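# Seat the orange-ringed plate onto the block's pin

## Task

Place the plate with the orange ring so it lies flat on the block, above the post, with the block's pin passing through the plate's pin hole (the one small hole of the five that differs from the others). It only counts if the plate stays there by itself once the robot lets go, and the robot must release it and back away at the end.

## Robot and tools

Robot: two arms, left_arm and right_arm, each ending in a two-finger gripper. All printed positions share one scene frame: origin on the table surface midway between the arms, +x pointing out across the table, +z up, and left_arm sitting on the +y side. The arm names do not correspond to the left or right of any picture. Reported hand positions can be slightly wrong, more so when an arm reaches far.

Gripper axes: the fingers extend along the gripper's own +z and close along its own y. The reported end_effector_position is the spot between the finger pads when shut, roughly 2 cm short of the tips; closing pushes the tips about 10 mm further along +z. Orientation is given as a quaternion in w,x,y,z order.

Tool execute_actions takes "actions", a list holding at most one item (or empty), plus an optional "pictures" flag. An empty list just reports the state. An item with "rows" is a short action: up to 15 rows, each played for one control step of 1/30 s; "steps" (at most 15, default 15) repeats the last row if rows run out. An item with only "steps" (up to 300) is a wait counted from the previous result.

Row layout, used by both execute_actions rows and move's "target": one flat list of 14 numbers, each between -1 and 1, covering both arms even when one is idle. Order: left_arm dx, dy, dz, rx, ry, rz, opening, then right_arm in the same seven slots. The first six per arm are an offset, not a pose: they are expressed in that gripper's own axes and measured from the gripper's pose in the latest result showing it (or from where it is when the action begins, for a scene's first call or for later calls inside the same reply). Every row refers to that same base, not to the row before it. Scale: 1.0 equals 0.6 m of travel or 180 degrees of turn; rx, ry, rz form a single rotation vector. Opening is an absolute setting: +1 is fully open (0.084 m), -1 fully shut. Sending zeros is not a pause; it pulls the gripper back to the base pose. For an arm meant to stay put, send the offset returning it to where it should be, and keep its opening at the value it needs.

Per step the commanded pose is clipped to within 70 mm and 16 degrees of the measured one, and the controller favours position over orientation. A distant pose may need several calls; after an action ends an arm only continues to its last clipped pose, so read the result and send the remainder. A "Hand target" line shows where each gripper is currently being driven.

Tool move: "target" is one 14-number row as above, and "speed" is the path's top speed in m/s (0.002 to 0.5, default 0.25; turning capped at twice that in rad/s). Grippers follow straight paths that finish together, lasting 0.5 to 10 s; anything longer is cut off at 10 s. Paths ignore obstacles and the other arm, and the gripper may lag, wander or overshoot the speed, especially near full reach. Faster contact hits harder, and aiming further past a surface pushes harder. Opening is applied at the start. Its result ends with a "move:" line giving the outcome (done, off_target, moving, held, fault) and any limits: limits=paced means the pose was clipped; limits=held means a check blocked some steps, after which the arm may jump faster. Distances to each target are included.

Tool wait: "seconds" from 0 to 10; the robot gets nothing new and keeps heading to its last clipped pose.

Tool zoom_image: "camera" is one of cam_head_left, cam_head_right, cam_left_wrist, cam_right_wrist (all 672x504), "region" is [x0, y0, x1, y1] in pixels from the top-left, no larger than 504 by 504.



Result lines: a state line per arm with position, quaternion and velocities; grip_measured is the actual finger opening on the command scale. To hold something, command an opening well under grip_measured; the gap sets the squeeze (about 24 N per pad at most). "pose unreachable" means the clearance check altered or stopped that arm's command, and HELD flags affected steps. MOTOR HOT warns from 65 °C; at 80 °C an OVER-TEMPERATURE FAULT brakes the arm until it cools. Holding loads heats motors.

The simulation keeps running while the operator composes each reply. Occasional disturbances may yank a held part or shove loose items.

Avoid: knocking anything off the table, dropping or slamming the plate, hard pushes, arms colliding or pressing each other, and torque faults (joint load limits in N m: waist 44.5, shoulder 44.5, elbow 26.7, forearm roll 26.7, wrist pitch 17.8, wrist roll 17.8). A torque fault backs the joint off, freezes the arm 10 s and drops the rest of the call. Smooth, low-effort motion is preferred.

Each tool is called by a JSON object that holds its "api" and its "payload".

## Session

{"api": "execute_actions", "payload": {"actions": []}}

Scene clock: 0.00 s of 5100.00 s.
left_arm: end_effector_position=(+0.2697, +0.1118, +0.2510) grip_measured=+1.00 end_effector_quat_wxyz=(-0.346, +0.479, +0.778, +0.214) end_effector_velocity=(+0.001, +0.000, +0.000) end_effector_angular_velocity=(-0.000, -0.002, +0.001) | right_arm: end_effector_position=(+0.0602, -0.5967, +0.3296) grip_measured=+1.00 end_effector_quat_wxyz=(+0.714, -0.577, +0.391, +0.066) end_effector_velocity=(+0.001, -0.000, +0.000) end_effector_angular_velocity=(-0.001, -0.003, -0.002)
Joint positions: left_arm=[-0.769  0.388 -1.634  0.173  2.067 -2.924  0.084] | right_arm=[-1.808  0.077 -0.981  0.348  2.474 -0.61   0.084]
Joint velocities: left_arm=[ 0.001 -0.    -0.     0.001 -0.001 -0.001  0.   ] | right_arm=[ 0.     0.    -0.     0.003  0.001 -0.    -0.   ]
Hand target (left_arm): +0.270, +0.112, +0.251; -0.346, +0.479, +0.778, +0.214
Hand target (right_arm): +0.060, -0.597, +0.330; +0.714, -0.577, +0.391, +0.066

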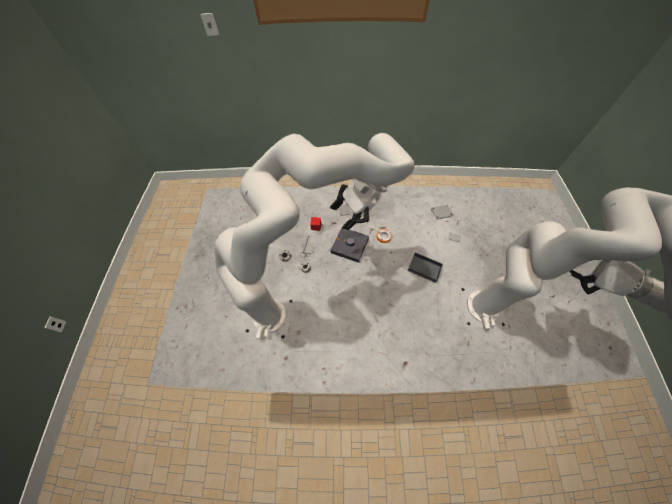

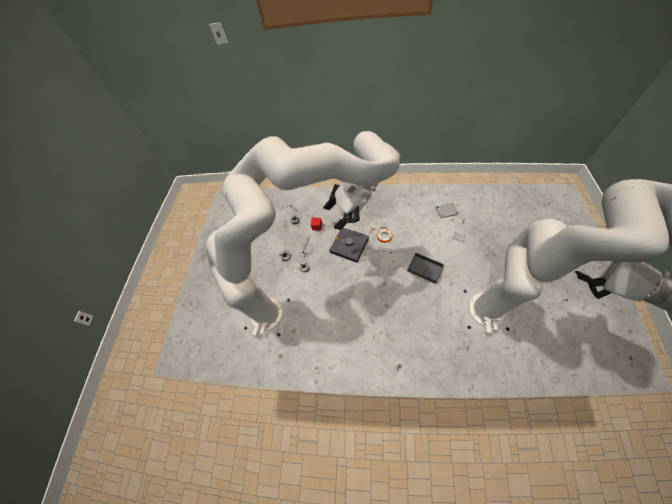

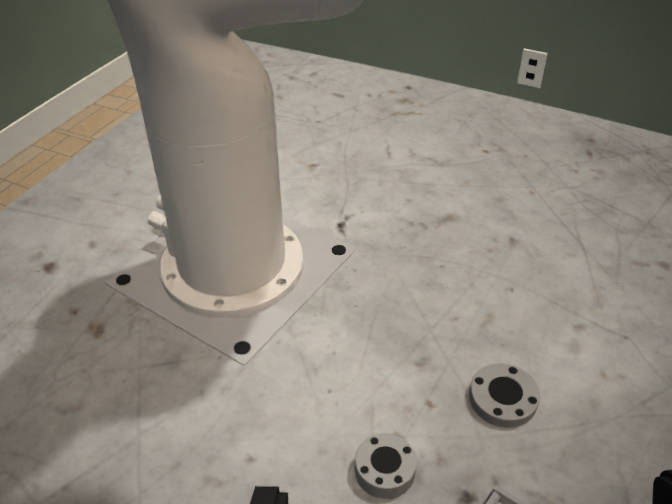

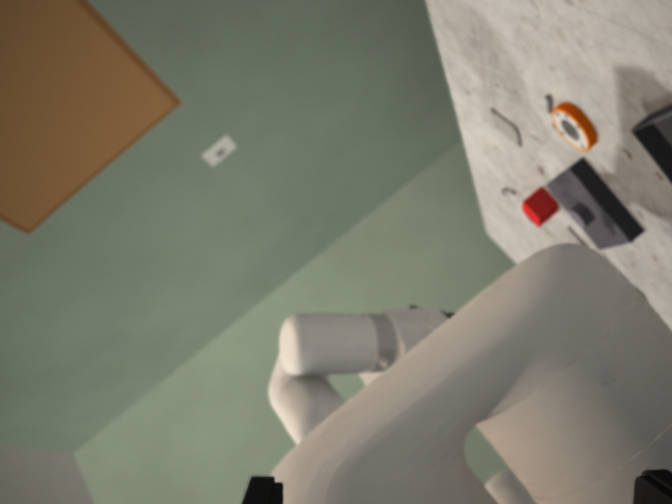

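{"api": "zoom_image", "payload": {"camera": "cam_head_left", "region": [260, 180, 460, 330]}}

{"api": "zoom_image", "payload": {"camera": "cam_head_right", "region": [260, 180, 460, 330]}}

Region (260, 180, 460, 330) of cam_head_left's 672x504 image, scaled by 2.520, with more detail than that image has; it fills the top 378 rows of this view, and the rest is white.

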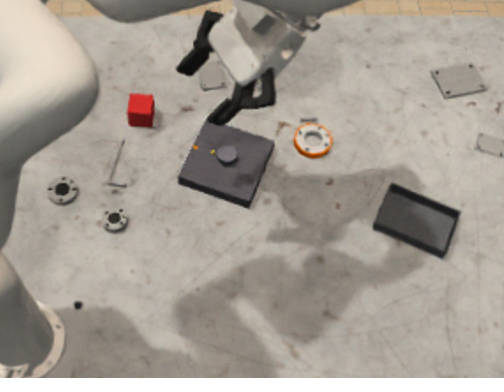

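Region (260, 180, 460, 330) of cam_head_right's 672x504 image, scaled by 2.520, with more detail than that image has; it fills the top 378 rows of this view, and the rest is white.

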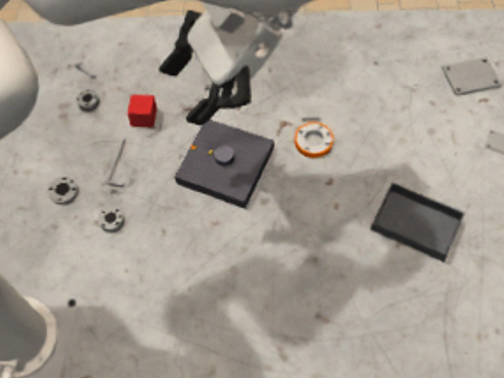

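{"api": "move", "payload": {"target": [-0.0093,-0.128,-0.085,-0.269,-0.166,0.604,1,0,0,0,0,0,0,1], "speed": 0.3}}

Scene clock: 22.10 s of 5100.00 s.
left_arm: end_effector_position=(+0.2198, +0.0401, +0.2802) grip_measured=+1.00 end_effector_quat_wxyz=(-0.001, +1.000, -0.000, +0.002) end_effector_velocity=(-0.000, -0.000, +0.001) end_effector_angular_velocity=(-0.005, +0.002, -0.009) | right_arm: end_effector_position=(+0.0602, -0.5967, +0.3296) grip_measured=+1.00 end_effector_quat_wxyz=(+0.714, -0.577, +0.391, +0.066) end_effector_velocity=(-0.000, -0.000, +0.000) end_effector_angular_velocity=(-0.001, -0.001, -0.001)
Joint positions: left_arm=[-0.87  -0.268 -1.012  0.005  1.279 -1.004  0.084] | right_arm=[-1.808  0.077 -0.981  0.348  2.474 -0.61   0.084]
Joint velocities: left_arm=[ 0.002 -0.002  0.    -0.004 -0.002  0.012 -0.   ] | right_arm=[-0.001 -0.    -0.     0.     0.    -0.     0.   ]
Hand target (left_arm): +0.220, +0.040, +0.280; -0.001, +1.000, -0.001, +0.002
Hand target (right_arm): +0.060, -0.597, +0.330; +0.714, -0.577, +0.391, +0.066
Off the commanded pose (left_arm): 0.001 m, 0 deg.
Off the commanded pose (right_arm): 0.000 m, 0 deg.
After step 90, 15.03 s passed at rest.
move: done

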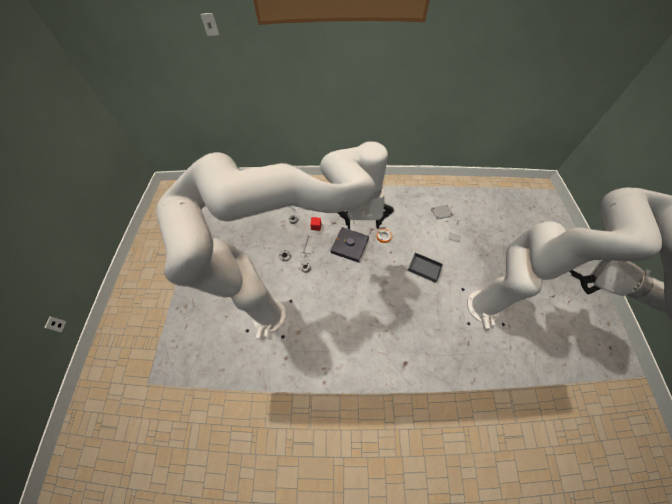

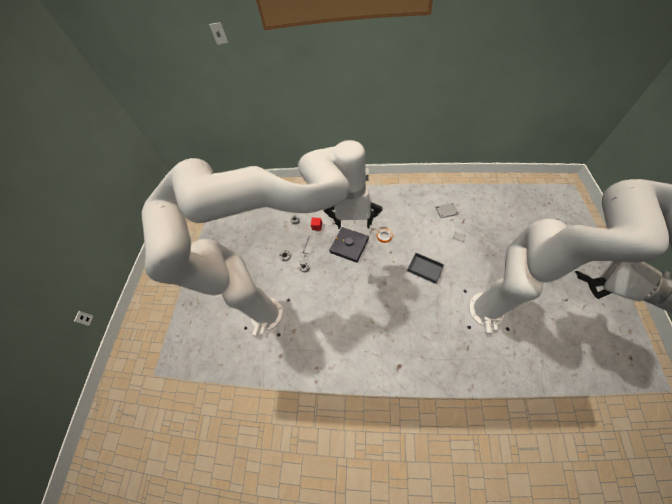

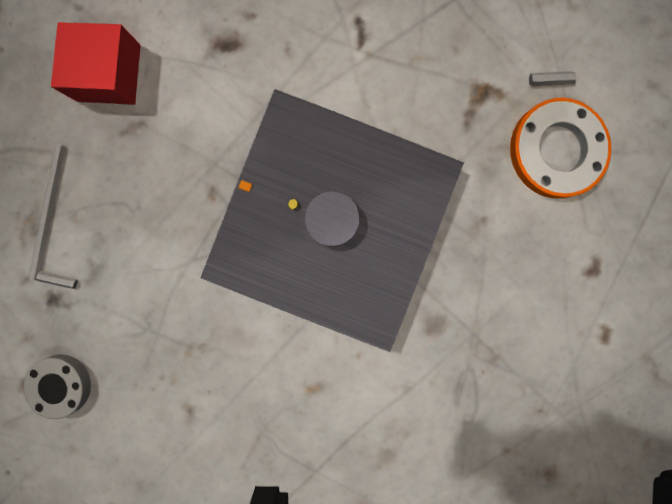

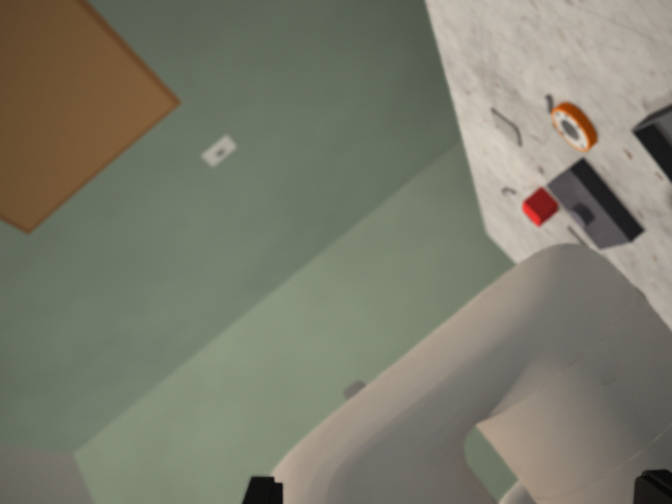

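{"api": "move", "payload": {"target": [0.223,0.197,0.267,0,0,0.156,1,0,0,0,0,0,0,1], "speed": 0.3}}

Scene clock: 48.40 s of 5100.00 s.
left_arm: end_effector_position=(+0.3547, -0.0775, +0.1213) grip_measured=+1.00 end_effector_quat_wxyz=(-0.001, +0.970, -0.243, +0.002) end_effector_velocity=(+0.000, -0.001, -0.003) end_effector_angular_velocity=(+0.004, +0.005, -0.003) | right_arm: end_effector_position=(+0.0602, -0.5967, +0.3296) grip_measured=+1.00 end_effector_quat_wxyz=(+0.714, -0.577, +0.391, +0.066) end_effector_velocity=(+0.000, -0.000, -0.000) end_effector_angular_velocity=(-0.001, +0.001, +0.001)
Joint positions: left_arm=[-0.782  0.453 -1.432  0.006  0.977 -0.428  0.084] | right_arm=[-1.808  0.077 -0.981  0.348  2.474 -0.61   0.084]
Joint velocities: left_arm=[-0.     0.011 -0.008 -0.002  0.003  0.004 -0.   ] | right_arm=[ 0.002  0.     0.    -0.    -0.002 -0.     0.   ]
Hand target (left_arm): +0.355, -0.078, +0.121; -0.002, +0.970, -0.243, +0.002
Hand target (right_arm): +0.060, -0.597, +0.330; +0.714, -0.577, +0.391, +0.066
Off the commanded pose (left_arm): 0.001 m, 0 deg.
Off the commanded pose (right_arm): 0.000 m, 0 deg.
After step 90, 21.87 s passed at rest.
move: done

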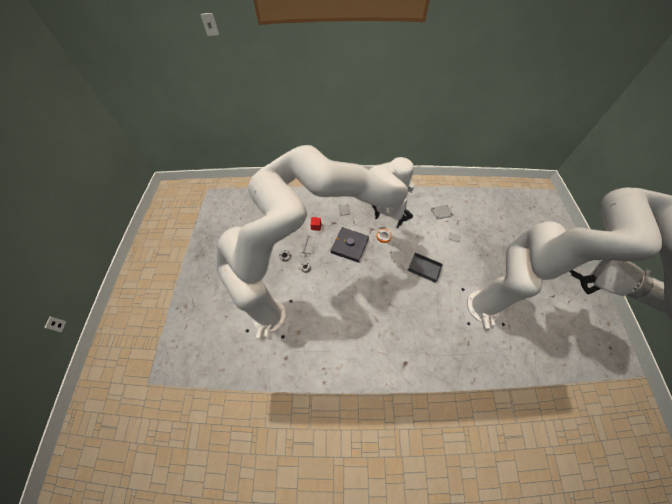

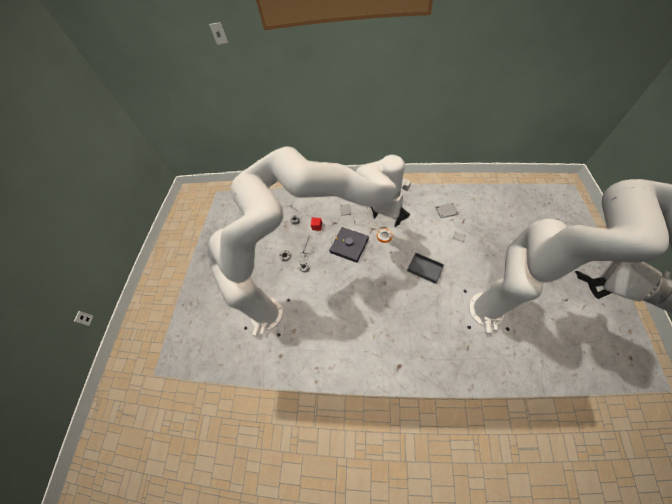

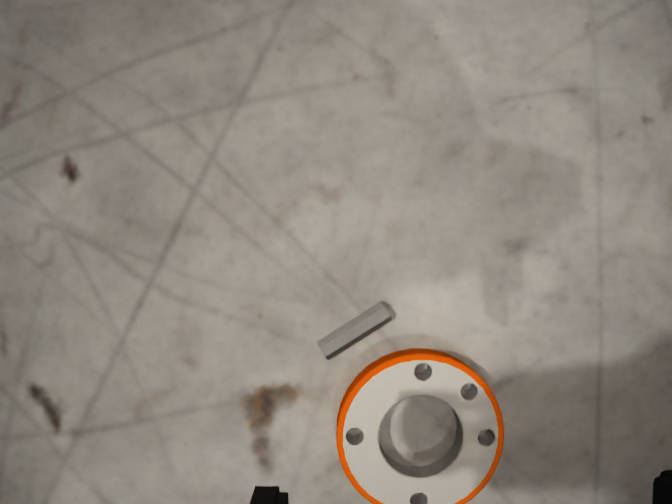

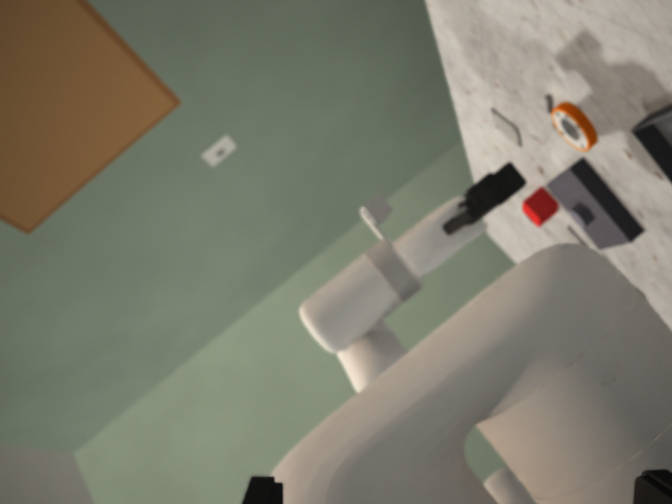

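{"api": "move", "payload": {"target": [-0.008,0,0.135,0,0,0,1,0,0,0,0,0,0,1], "speed": 0.15}}

Scene clock: 62.87 s of 5100.00 s.
left_arm: end_effector_position=(+0.3512, -0.0755, +0.0411) grip_measured=+1.00 end_effector_quat_wxyz=(-0.001, +0.970, -0.243, +0.003) end_effector_velocity=(-0.002, +0.003, -0.006) end_effector_angular_velocity=(+0.008, +0.007, +0.000) | right_arm: end_effector_position=(+0.0602, -0.5967, +0.3296) grip_measured=+1.00 end_effector_quat_wxyz=(+0.714, -0.577, +0.391, +0.066) end_effector_velocity=(+0.000, -0.000, +0.000) end_effector_angular_velocity=(+0.001, -0.001, -0.002)
Joint positions: left_arm=[-0.784  0.568 -1.359  0.007  0.788 -0.432  0.084] | right_arm=[-1.808  0.077 -0.981  0.348  2.474 -0.61   0.084]
Joint velocities: left_arm=[-0.     0.008  0.006 -0.001 -0.003  0.001 -0.   ] | right_arm=[-0.001 -0.     0.     0.002  0.     0.001 -0.   ]
Hand target (left_arm): +0.351, -0.075, +0.040; -0.001, +0.970, -0.243, +0.002
Hand target (right_arm): +0.060, -0.597, +0.330; +0.714, -0.577, +0.391, +0.066
Off the commanded pose (left_arm): 0.001 m, 0 deg.
Off the commanded pose (right_arm): 0.000 m, 0 deg.
After step 90, 10.50 s passed at rest.
move: done

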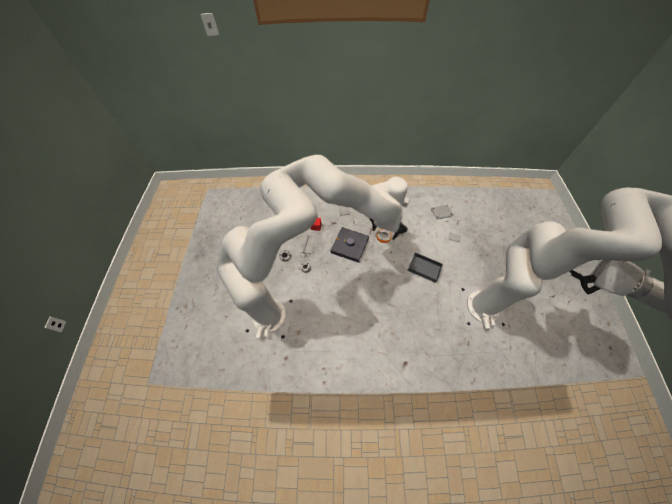

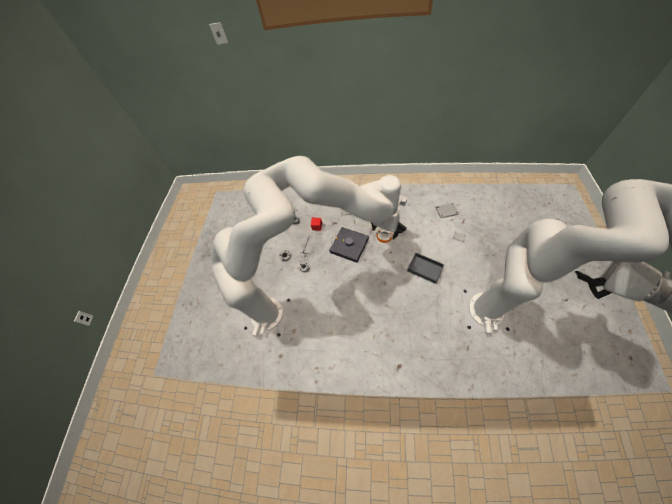

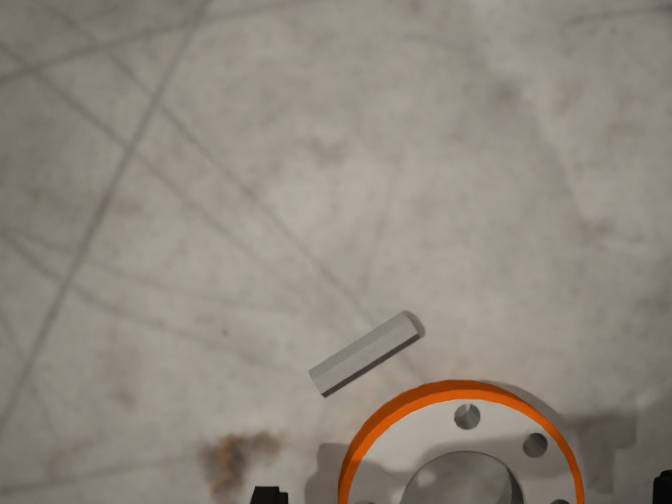

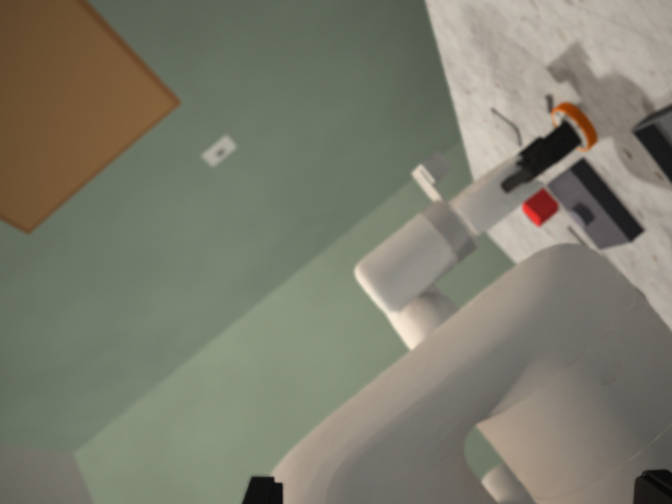

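{"api": "zoom_image", "payload": {"camera": "cam_head_right", "region": [340, 190, 440, 265]}}

{"api": "zoom_image", "payload": {"camera": "cam_right_wrist", "region": [480, 70, 640, 210]}}

Region (340, 190, 440, 265) of cam_head_right's 672x504 image, scaled by 5.040, with more detail than that image has; it fills the top 378 rows of this view, and the rest is white.

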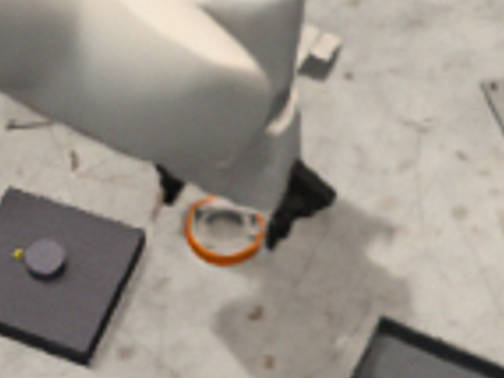

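Region (480, 70, 640, 210) of cam_right_wrist's 672x504 image, scaled by 3.150, with more detail than that image has; it fills the top 441 rows of this view, and the rest is white.

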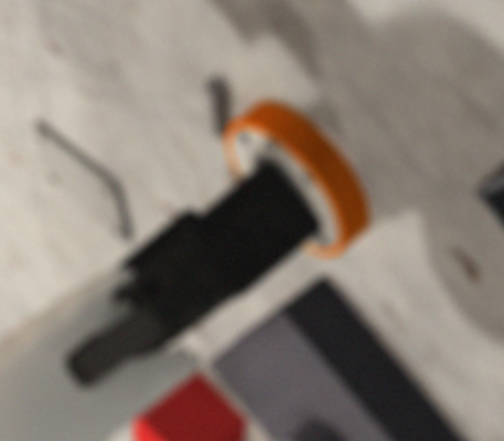

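{"api": "move", "payload": {"target": [0,0,0.04,0,0,0,1,0,0,0,0,0,0,1], "speed": 0.05}}

{"api": "zoom_image", "payload": {"camera": "cam_right_wrist", "region": [480, 70, 640, 210]}}

{"api": "zoom_image", "payload": {"camera": "cam_head_right", "region": [340, 190, 440, 265]}}

Scene clock: 71.97 s of 5100.00 s.
left_arm: end_effector_position=(+0.3515, -0.0756, +0.0176) grip_measured=+1.00 end_effector_quat_wxyz=(-0.001, +0.970, -0.243, +0.003) end_effector_velocity=(+0.002, -0.002, +0.001) end_effector_angular_velocity=(-0.006, -0.004, -0.000) | right_arm: end_effector_position=(+0.0602, -0.5967, +0.3296) grip_measured=+1.00 end_effector_quat_wxyz=(+0.714, -0.577, +0.391, +0.066) end_effector_velocity=(+0.000, -0.000, +0.000) end_effector_angular_velocity=(-0.002, -0.003, -0.003)
Joint positions: left_arm=[-0.784  0.614 -1.357  0.007  0.739 -0.433  0.084] | right_arm=[-1.808  0.077 -0.981  0.348  2.474 -0.61   0.084]
Joint velocities: left_arm=[ 0.     0.002 -0.004 -0.001 -0.005  0.001 -0.   ] | right_arm=[-0.001  0.    -0.     0.003 -0.    -0.001  0.   ]
Hand target (left_arm): +0.351, -0.076, +0.017; -0.001, +0.970, -0.243, +0.003
Hand target (right_arm): +0.060, -0.597, +0.330; +0.714, -0.577, +0.391, +0.066
Off the commanded pose (left_arm): 0.000 m, 0 deg.
Off the commanded pose (right_arm): 0.000 m, 0 deg.
After step 90, 5.33 s passed at rest.
move: done

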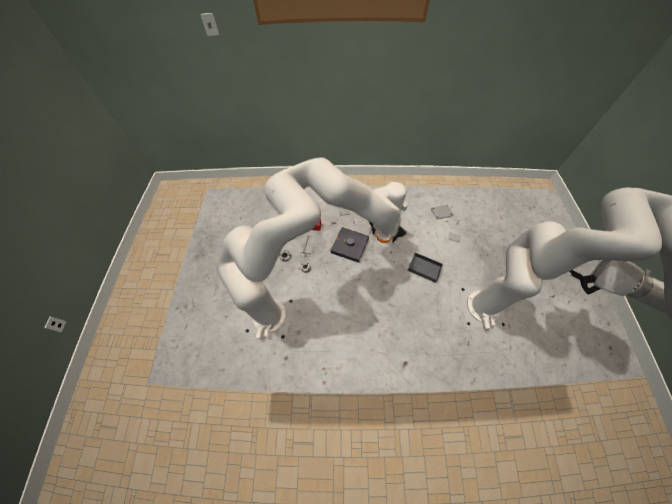

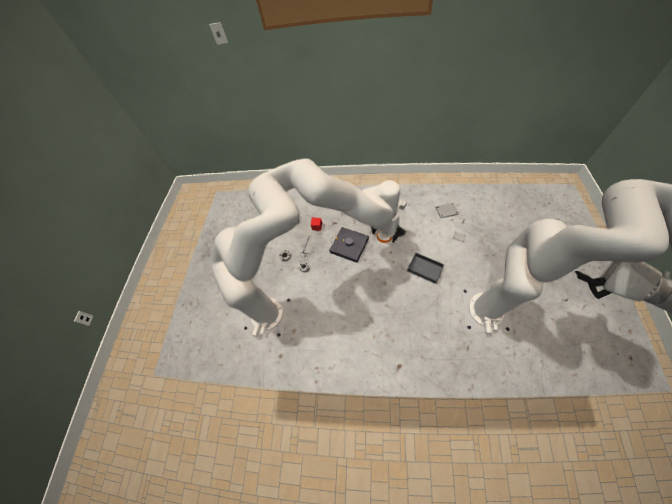

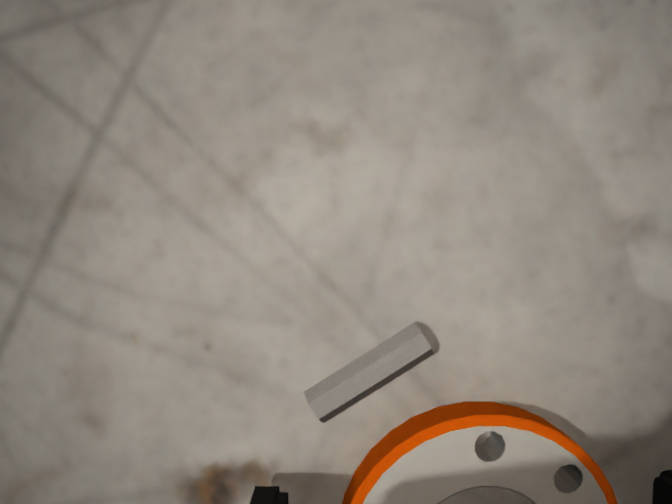

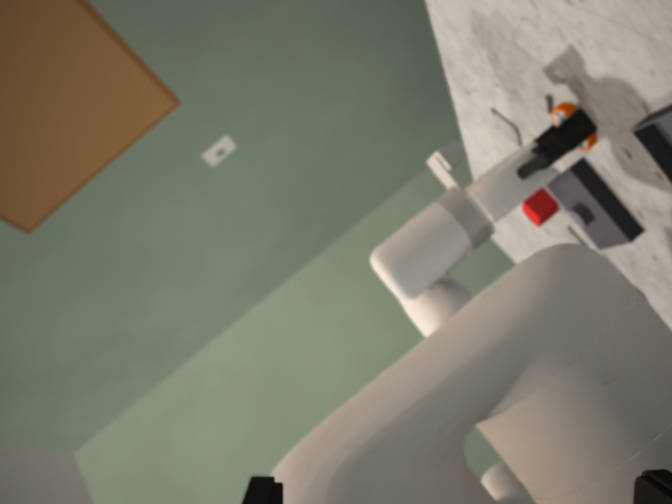

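Region (480, 70, 640, 210) of cam_right_wrist's 672x504 image, scaled by 3.150, with more detail than that image has; it fills the top 441 rows of this view, and the rest is white.

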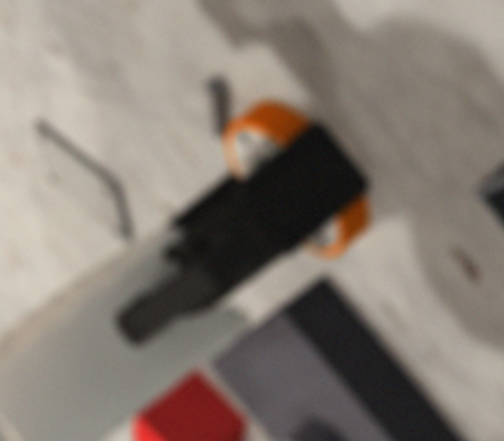

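Region (340, 190, 440, 265) of cam_head_right's 672x504 image, scaled by 5.040, with more detail than that image has; it fills the top 378 rows of this view, and the rest is white.

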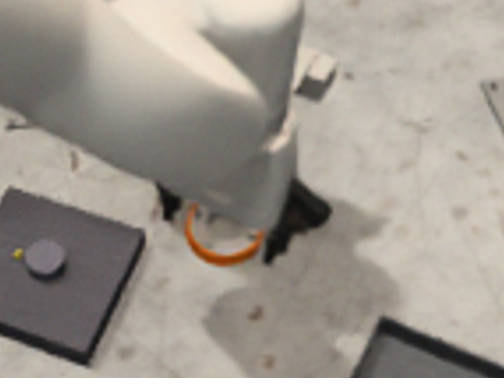

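{"api": "move", "payload": {"target": [0,0.003,0.006,0,0,0,1,0,0,0,0,0,0,1], "speed": 0.03}}

{"api": "move", "payload": {"target": [0,0,0,0,0,0,0.0,0,0,0,0,0,0,1], "speed": 0.03}}

{"api": "zoom_image", "payload": {"camera": "cam_right_wrist", "region": [480, 70, 640, 210]}}

Scene clock: 81.70 s of 5100.00 s.
left_arm: end_effector_position=(+0.3507, -0.0772, +0.0140) grip_measured=+1.00 end_effector_quat_wxyz=(-0.001, +0.970, -0.243, +0.003) end_effector_velocity=(-0.000, -0.001, +0.000) end_effector_angular_velocity=(-0.002, -0.000, +0.001) | right_arm: end_effector_position=(+0.0602, -0.5967, +0.3296) grip_measured=+1.00 end_effector_quat_wxyz=(+0.714, -0.577, +0.391, +0.066) end_effector_velocity=(+0.000, +0.000, +0.000) end_effector_angular_velocity=(+0.000, -0.001, +0.001)
Joint positions: left_arm=[-0.787  0.623 -1.36   0.008  0.733 -0.436  0.084] | right_arm=[-1.808  0.077 -0.981  0.348  2.474 -0.61   0.084]
Joint velocities: left_arm=[-0.001  0.001 -0.001 -0.002 -0.001 -0.001 -0.   ] | right_arm=[ 0.001 -0.     0.     0.     0.001 -0.001  0.   ]
Hand target (left_arm): +0.351, -0.077, +0.014; -0.001, +0.970, -0.243, +0.003
Hand target (right_arm): +0.060, -0.597, +0.330; +0.714, -0.577, +0.391, +0.066
Off the commanded pose (left_arm): 0.000 m, 0 deg.
Off the commanded pose (right_arm): 0.000 m, 0 deg.
After step 90, 6.03 s passed at rest.
move: done

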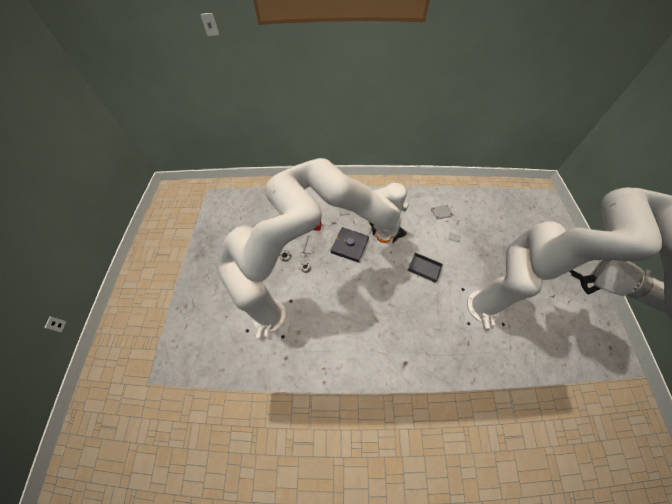

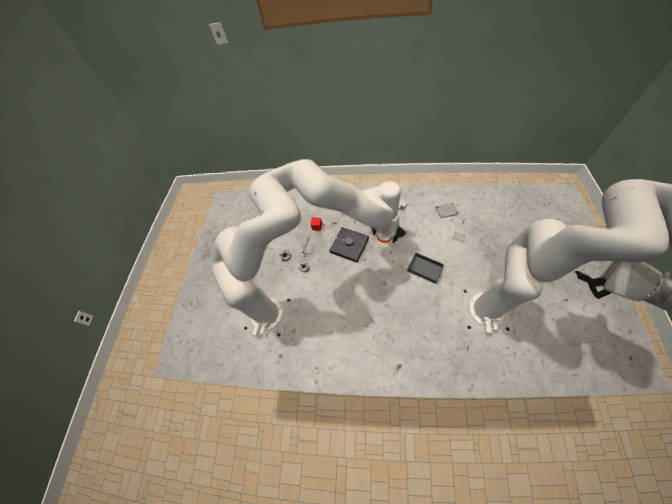

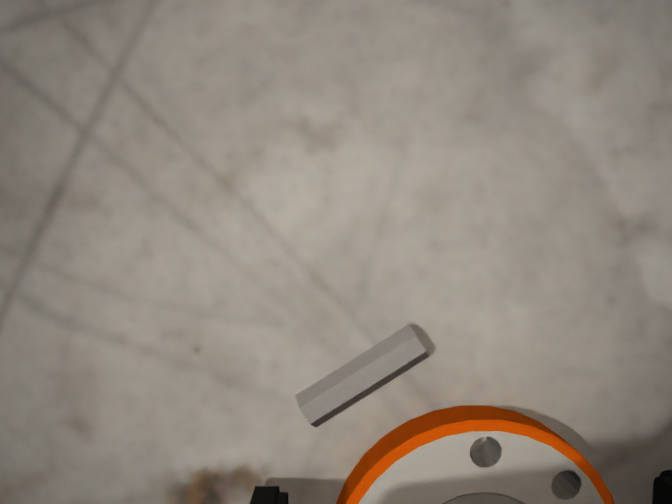

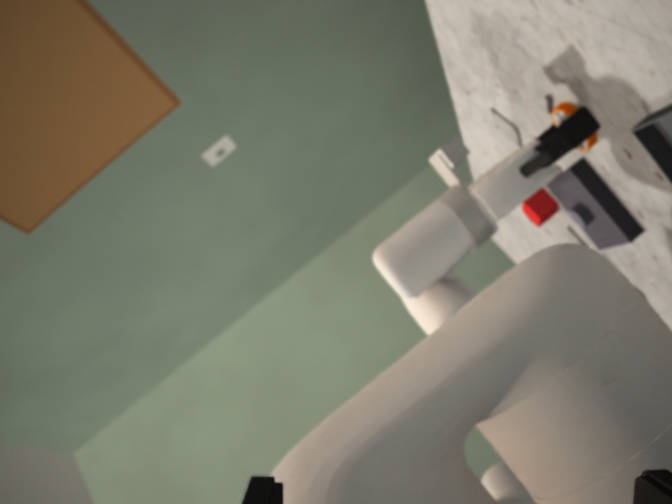

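Scene clock: 82.20 s of 5100.00 s.
left_arm: end_effector_position=(+0.3521, -0.0794, +0.0169) grip_measured=+0.45 end_effector_quat_wxyz=(+0.002, +0.970, -0.243, +0.006) end_effector_velocity=(-0.001, +0.002, -0.003) end_effector_angular_velocity=(+0.005, +0.003, +0.001) | right_arm: end_effector_position=(+0.0602, -0.5967, +0.3296) grip_measured=+1.00 end_effector_quat_wxyz=(+0.714, -0.577, +0.391, +0.066) end_effector_velocity=(+0.000, +0.000, -0.000) end_effector_angular_velocity=(+0.001, +0.001, +0.004)
Joint positions: left_arm=[-0.787  0.621 -1.364  0.007  0.732 -0.436  0.063] | right_arm=[-1.808  0.077 -0.981  0.348  2.474 -0.61   0.084]
Joint velocities: left_arm=[ 0.001  0.003  0.003  0.001  0.    -0.001  0.   ] | right_arm=[ 0.002  0.     0.    -0.002  0.    -0.     0.   ]
Hand target (left_arm): +0.351, -0.077, +0.014; -0.001, +0.970, -0.243, +0.003
Hand target (right_arm): +0.060, -0.597, +0.330; +0.714, -0.577, +0.391, +0.066
Off the commanded pose (left_arm): 0.004 m, 0 deg.
Off the commanded pose (right_arm): 0.000 m, 0 deg.
move: off_target (left_arm)

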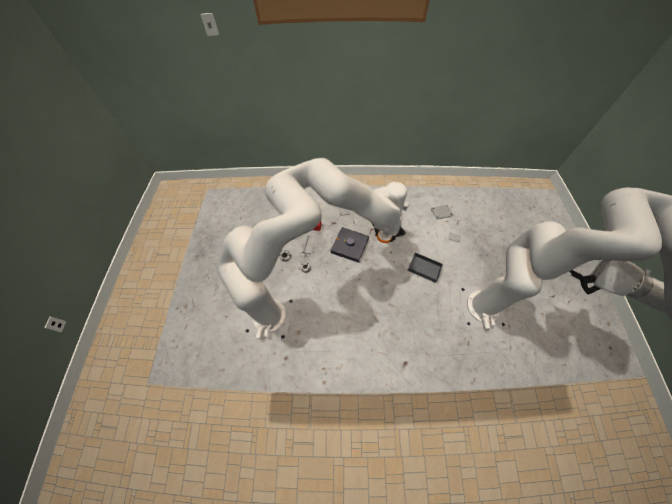

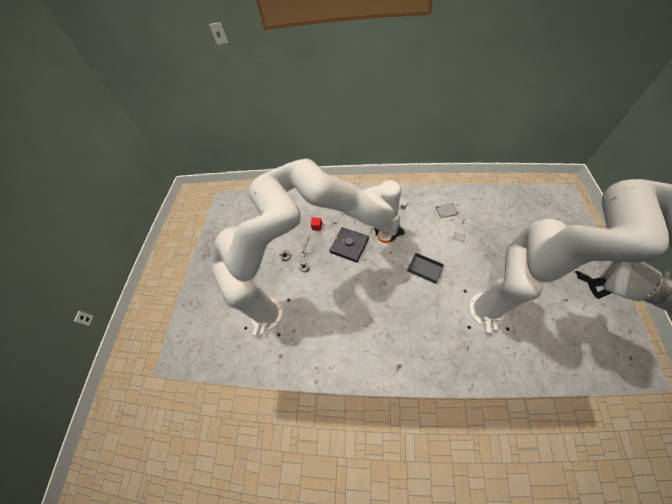

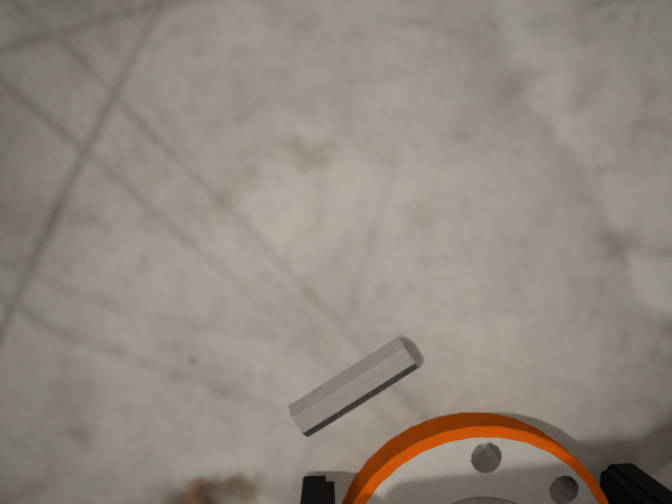

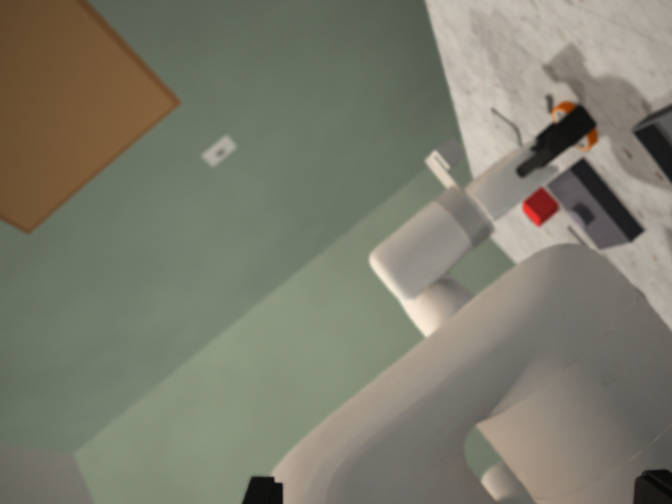

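Region (480, 70, 640, 210) of cam_right_wrist's 672x504 image, scaled by 3.150, with more detail than that image has; it fills the top 441 rows of this view, and the rest is white.

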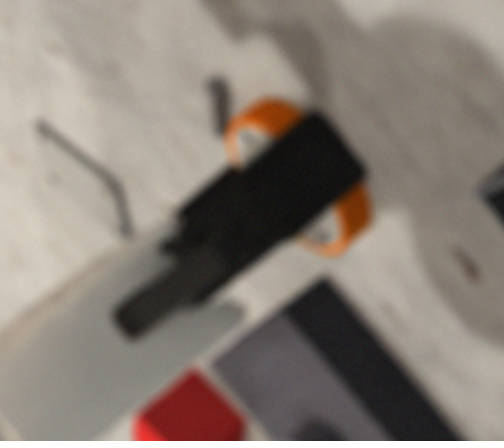

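{"api": "move", "payload": {"target": [0,0,-0.005,0,0,0,0.62,0,0,0,0,0,0,1], "speed": 0.03}}

{"api": "move", "payload": {"target": [0,0,0,0,0,0,-0.2,0,0,0,0,0,0,1], "speed": 0.03}}

Scene clock: 86.33 s of 5100.00 s.
left_arm: end_effector_position=(+0.3502, -0.0771, +0.0166) grip_measured=+0.62 end_effector_quat_wxyz=(-0.001, +0.970, -0.243, +0.003) end_effector_velocity=(+0.000, -0.001, +0.002) end_effector_angular_velocity=(-0.002, -0.003, -0.002) | right_arm: end_effector_position=(+0.0602, -0.5967, +0.3296) grip_measured=+1.00 end_effector_quat_wxyz=(+0.714, -0.577, +0.391, +0.066) end_effector_velocity=(-0.000, +0.000, -0.000) end_effector_angular_velocity=(-0.001, +0.000, +0.000)
Joint positions: left_arm=[-0.787  0.618 -1.36   0.007  0.739 -0.435  0.07 ] | right_arm=[-1.808  0.077 -0.981  0.348  2.474 -0.61   0.084]
Joint velocities: left_arm=[-0.002 -0.002 -0.001  0.001 -0.    -0.    -0.   ] | right_arm=[-0.    -0.     0.    -0.001 -0.001 -0.001 -0.   ]
Hand target (left_arm): +0.352, -0.079, +0.020; +0.002, +0.970, -0.243, +0.006
Hand target (right_arm): +0.060, -0.597, +0.330; +0.714, -0.577, +0.391, +0.066
Off the commanded pose (left_arm): 0.004 m, 0 deg.
Off the commanded pose (right_arm): 0.000 m, 0 deg.
After step 90, 0.43 s passed at rest.
move: off_target (left_arm)

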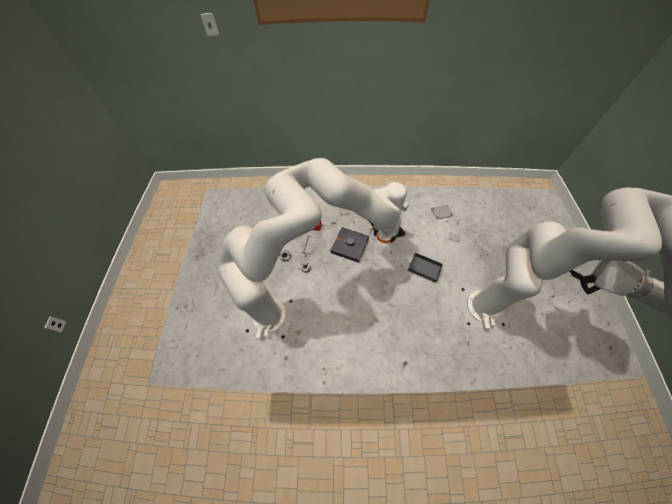

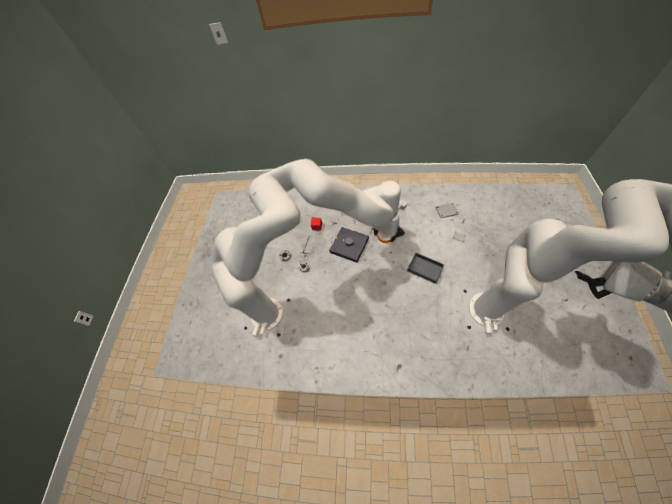

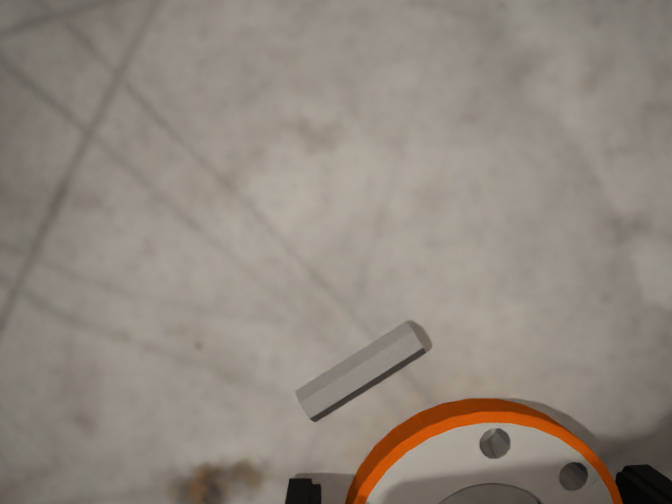

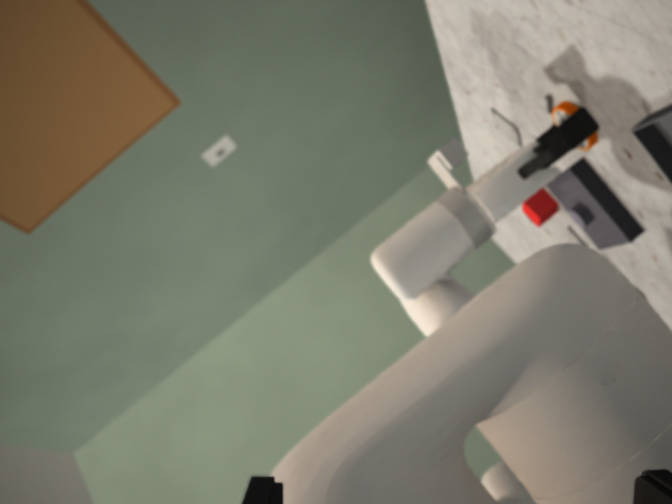

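Scene clock: 86.83 s of 5100.00 s.
left_arm: end_effector_position=(+0.3505, -0.0778, +0.0175) grip_measured=+0.45 end_effector_quat_wxyz=(-0.000, +0.970, -0.243, +0.004) end_effector_velocity=(-0.001, +0.001, -0.001) end_effector_angular_velocity=(+0.002, +0.002, +0.002) | right_arm: end_effector_position=(+0.0602, -0.5967, +0.3296) grip_measured=+1.00 end_effector_quat_wxyz=(+0.714, -0.577, +0.391, +0.066) end_effector_velocity=(+0.000, +0.000, +0.000) end_effector_angular_velocity=(+0.001, +0.000, +0.001)
Joint positions: left_arm=[-0.788  0.617 -1.361  0.007  0.739 -0.435  0.063] | right_arm=[-1.808  0.077 -0.981  0.348  2.474 -0.61   0.084]
Joint velocities: left_arm=[ 0.001  0.001  0.002 -0.001  0.    -0.     0.   ] | right_arm=[ 0.001 -0.     0.     0.001  0.001  0.001  0.   ]
Hand target (left_arm): +0.350, -0.077, +0.017; -0.001, +0.970, -0.243, +0.003
Hand target (right_arm): +0.060, -0.597, +0.330; +0.714, -0.577, +0.391, +0.066
Off the commanded pose (left_arm): 0.001 m, 0 deg.
Off the commanded pose (right_arm): 0.000 m, 0 deg.
move: done

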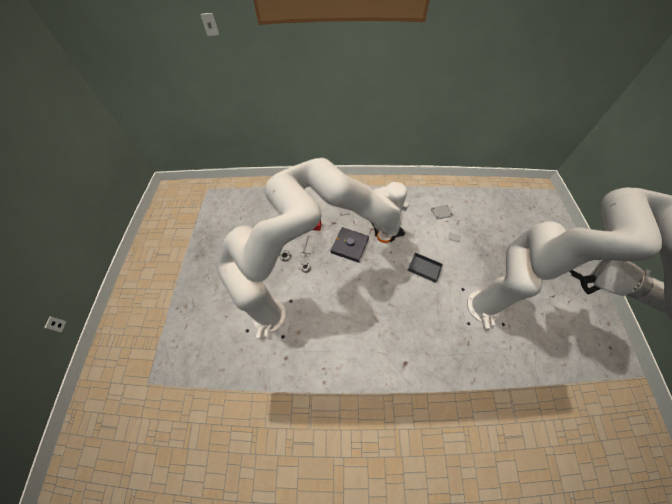

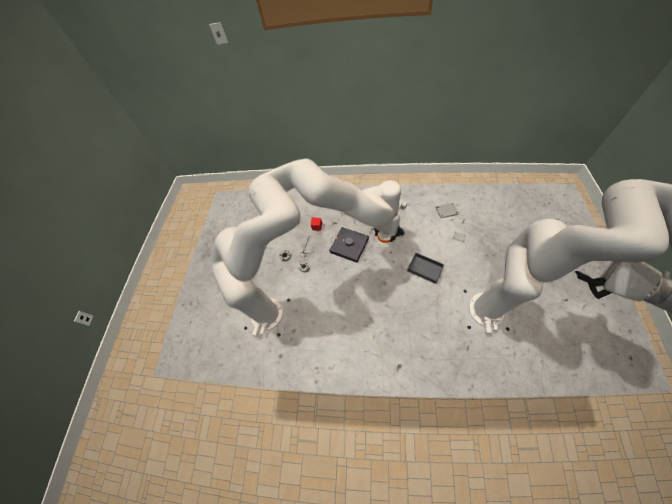

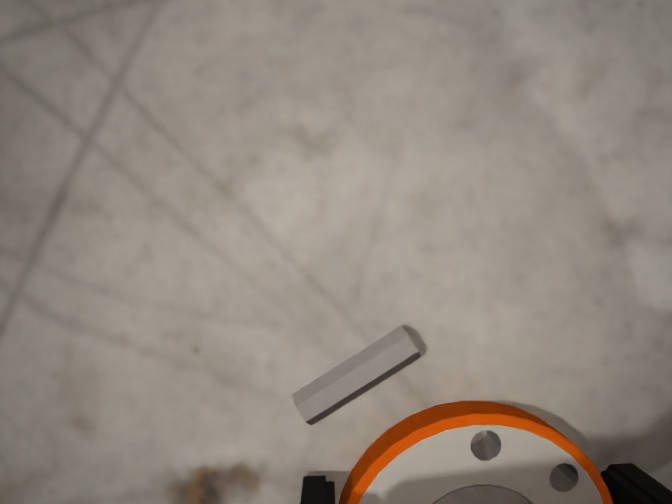

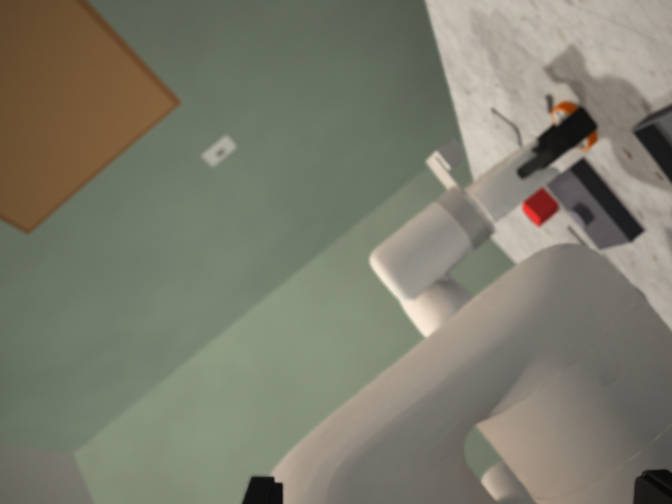

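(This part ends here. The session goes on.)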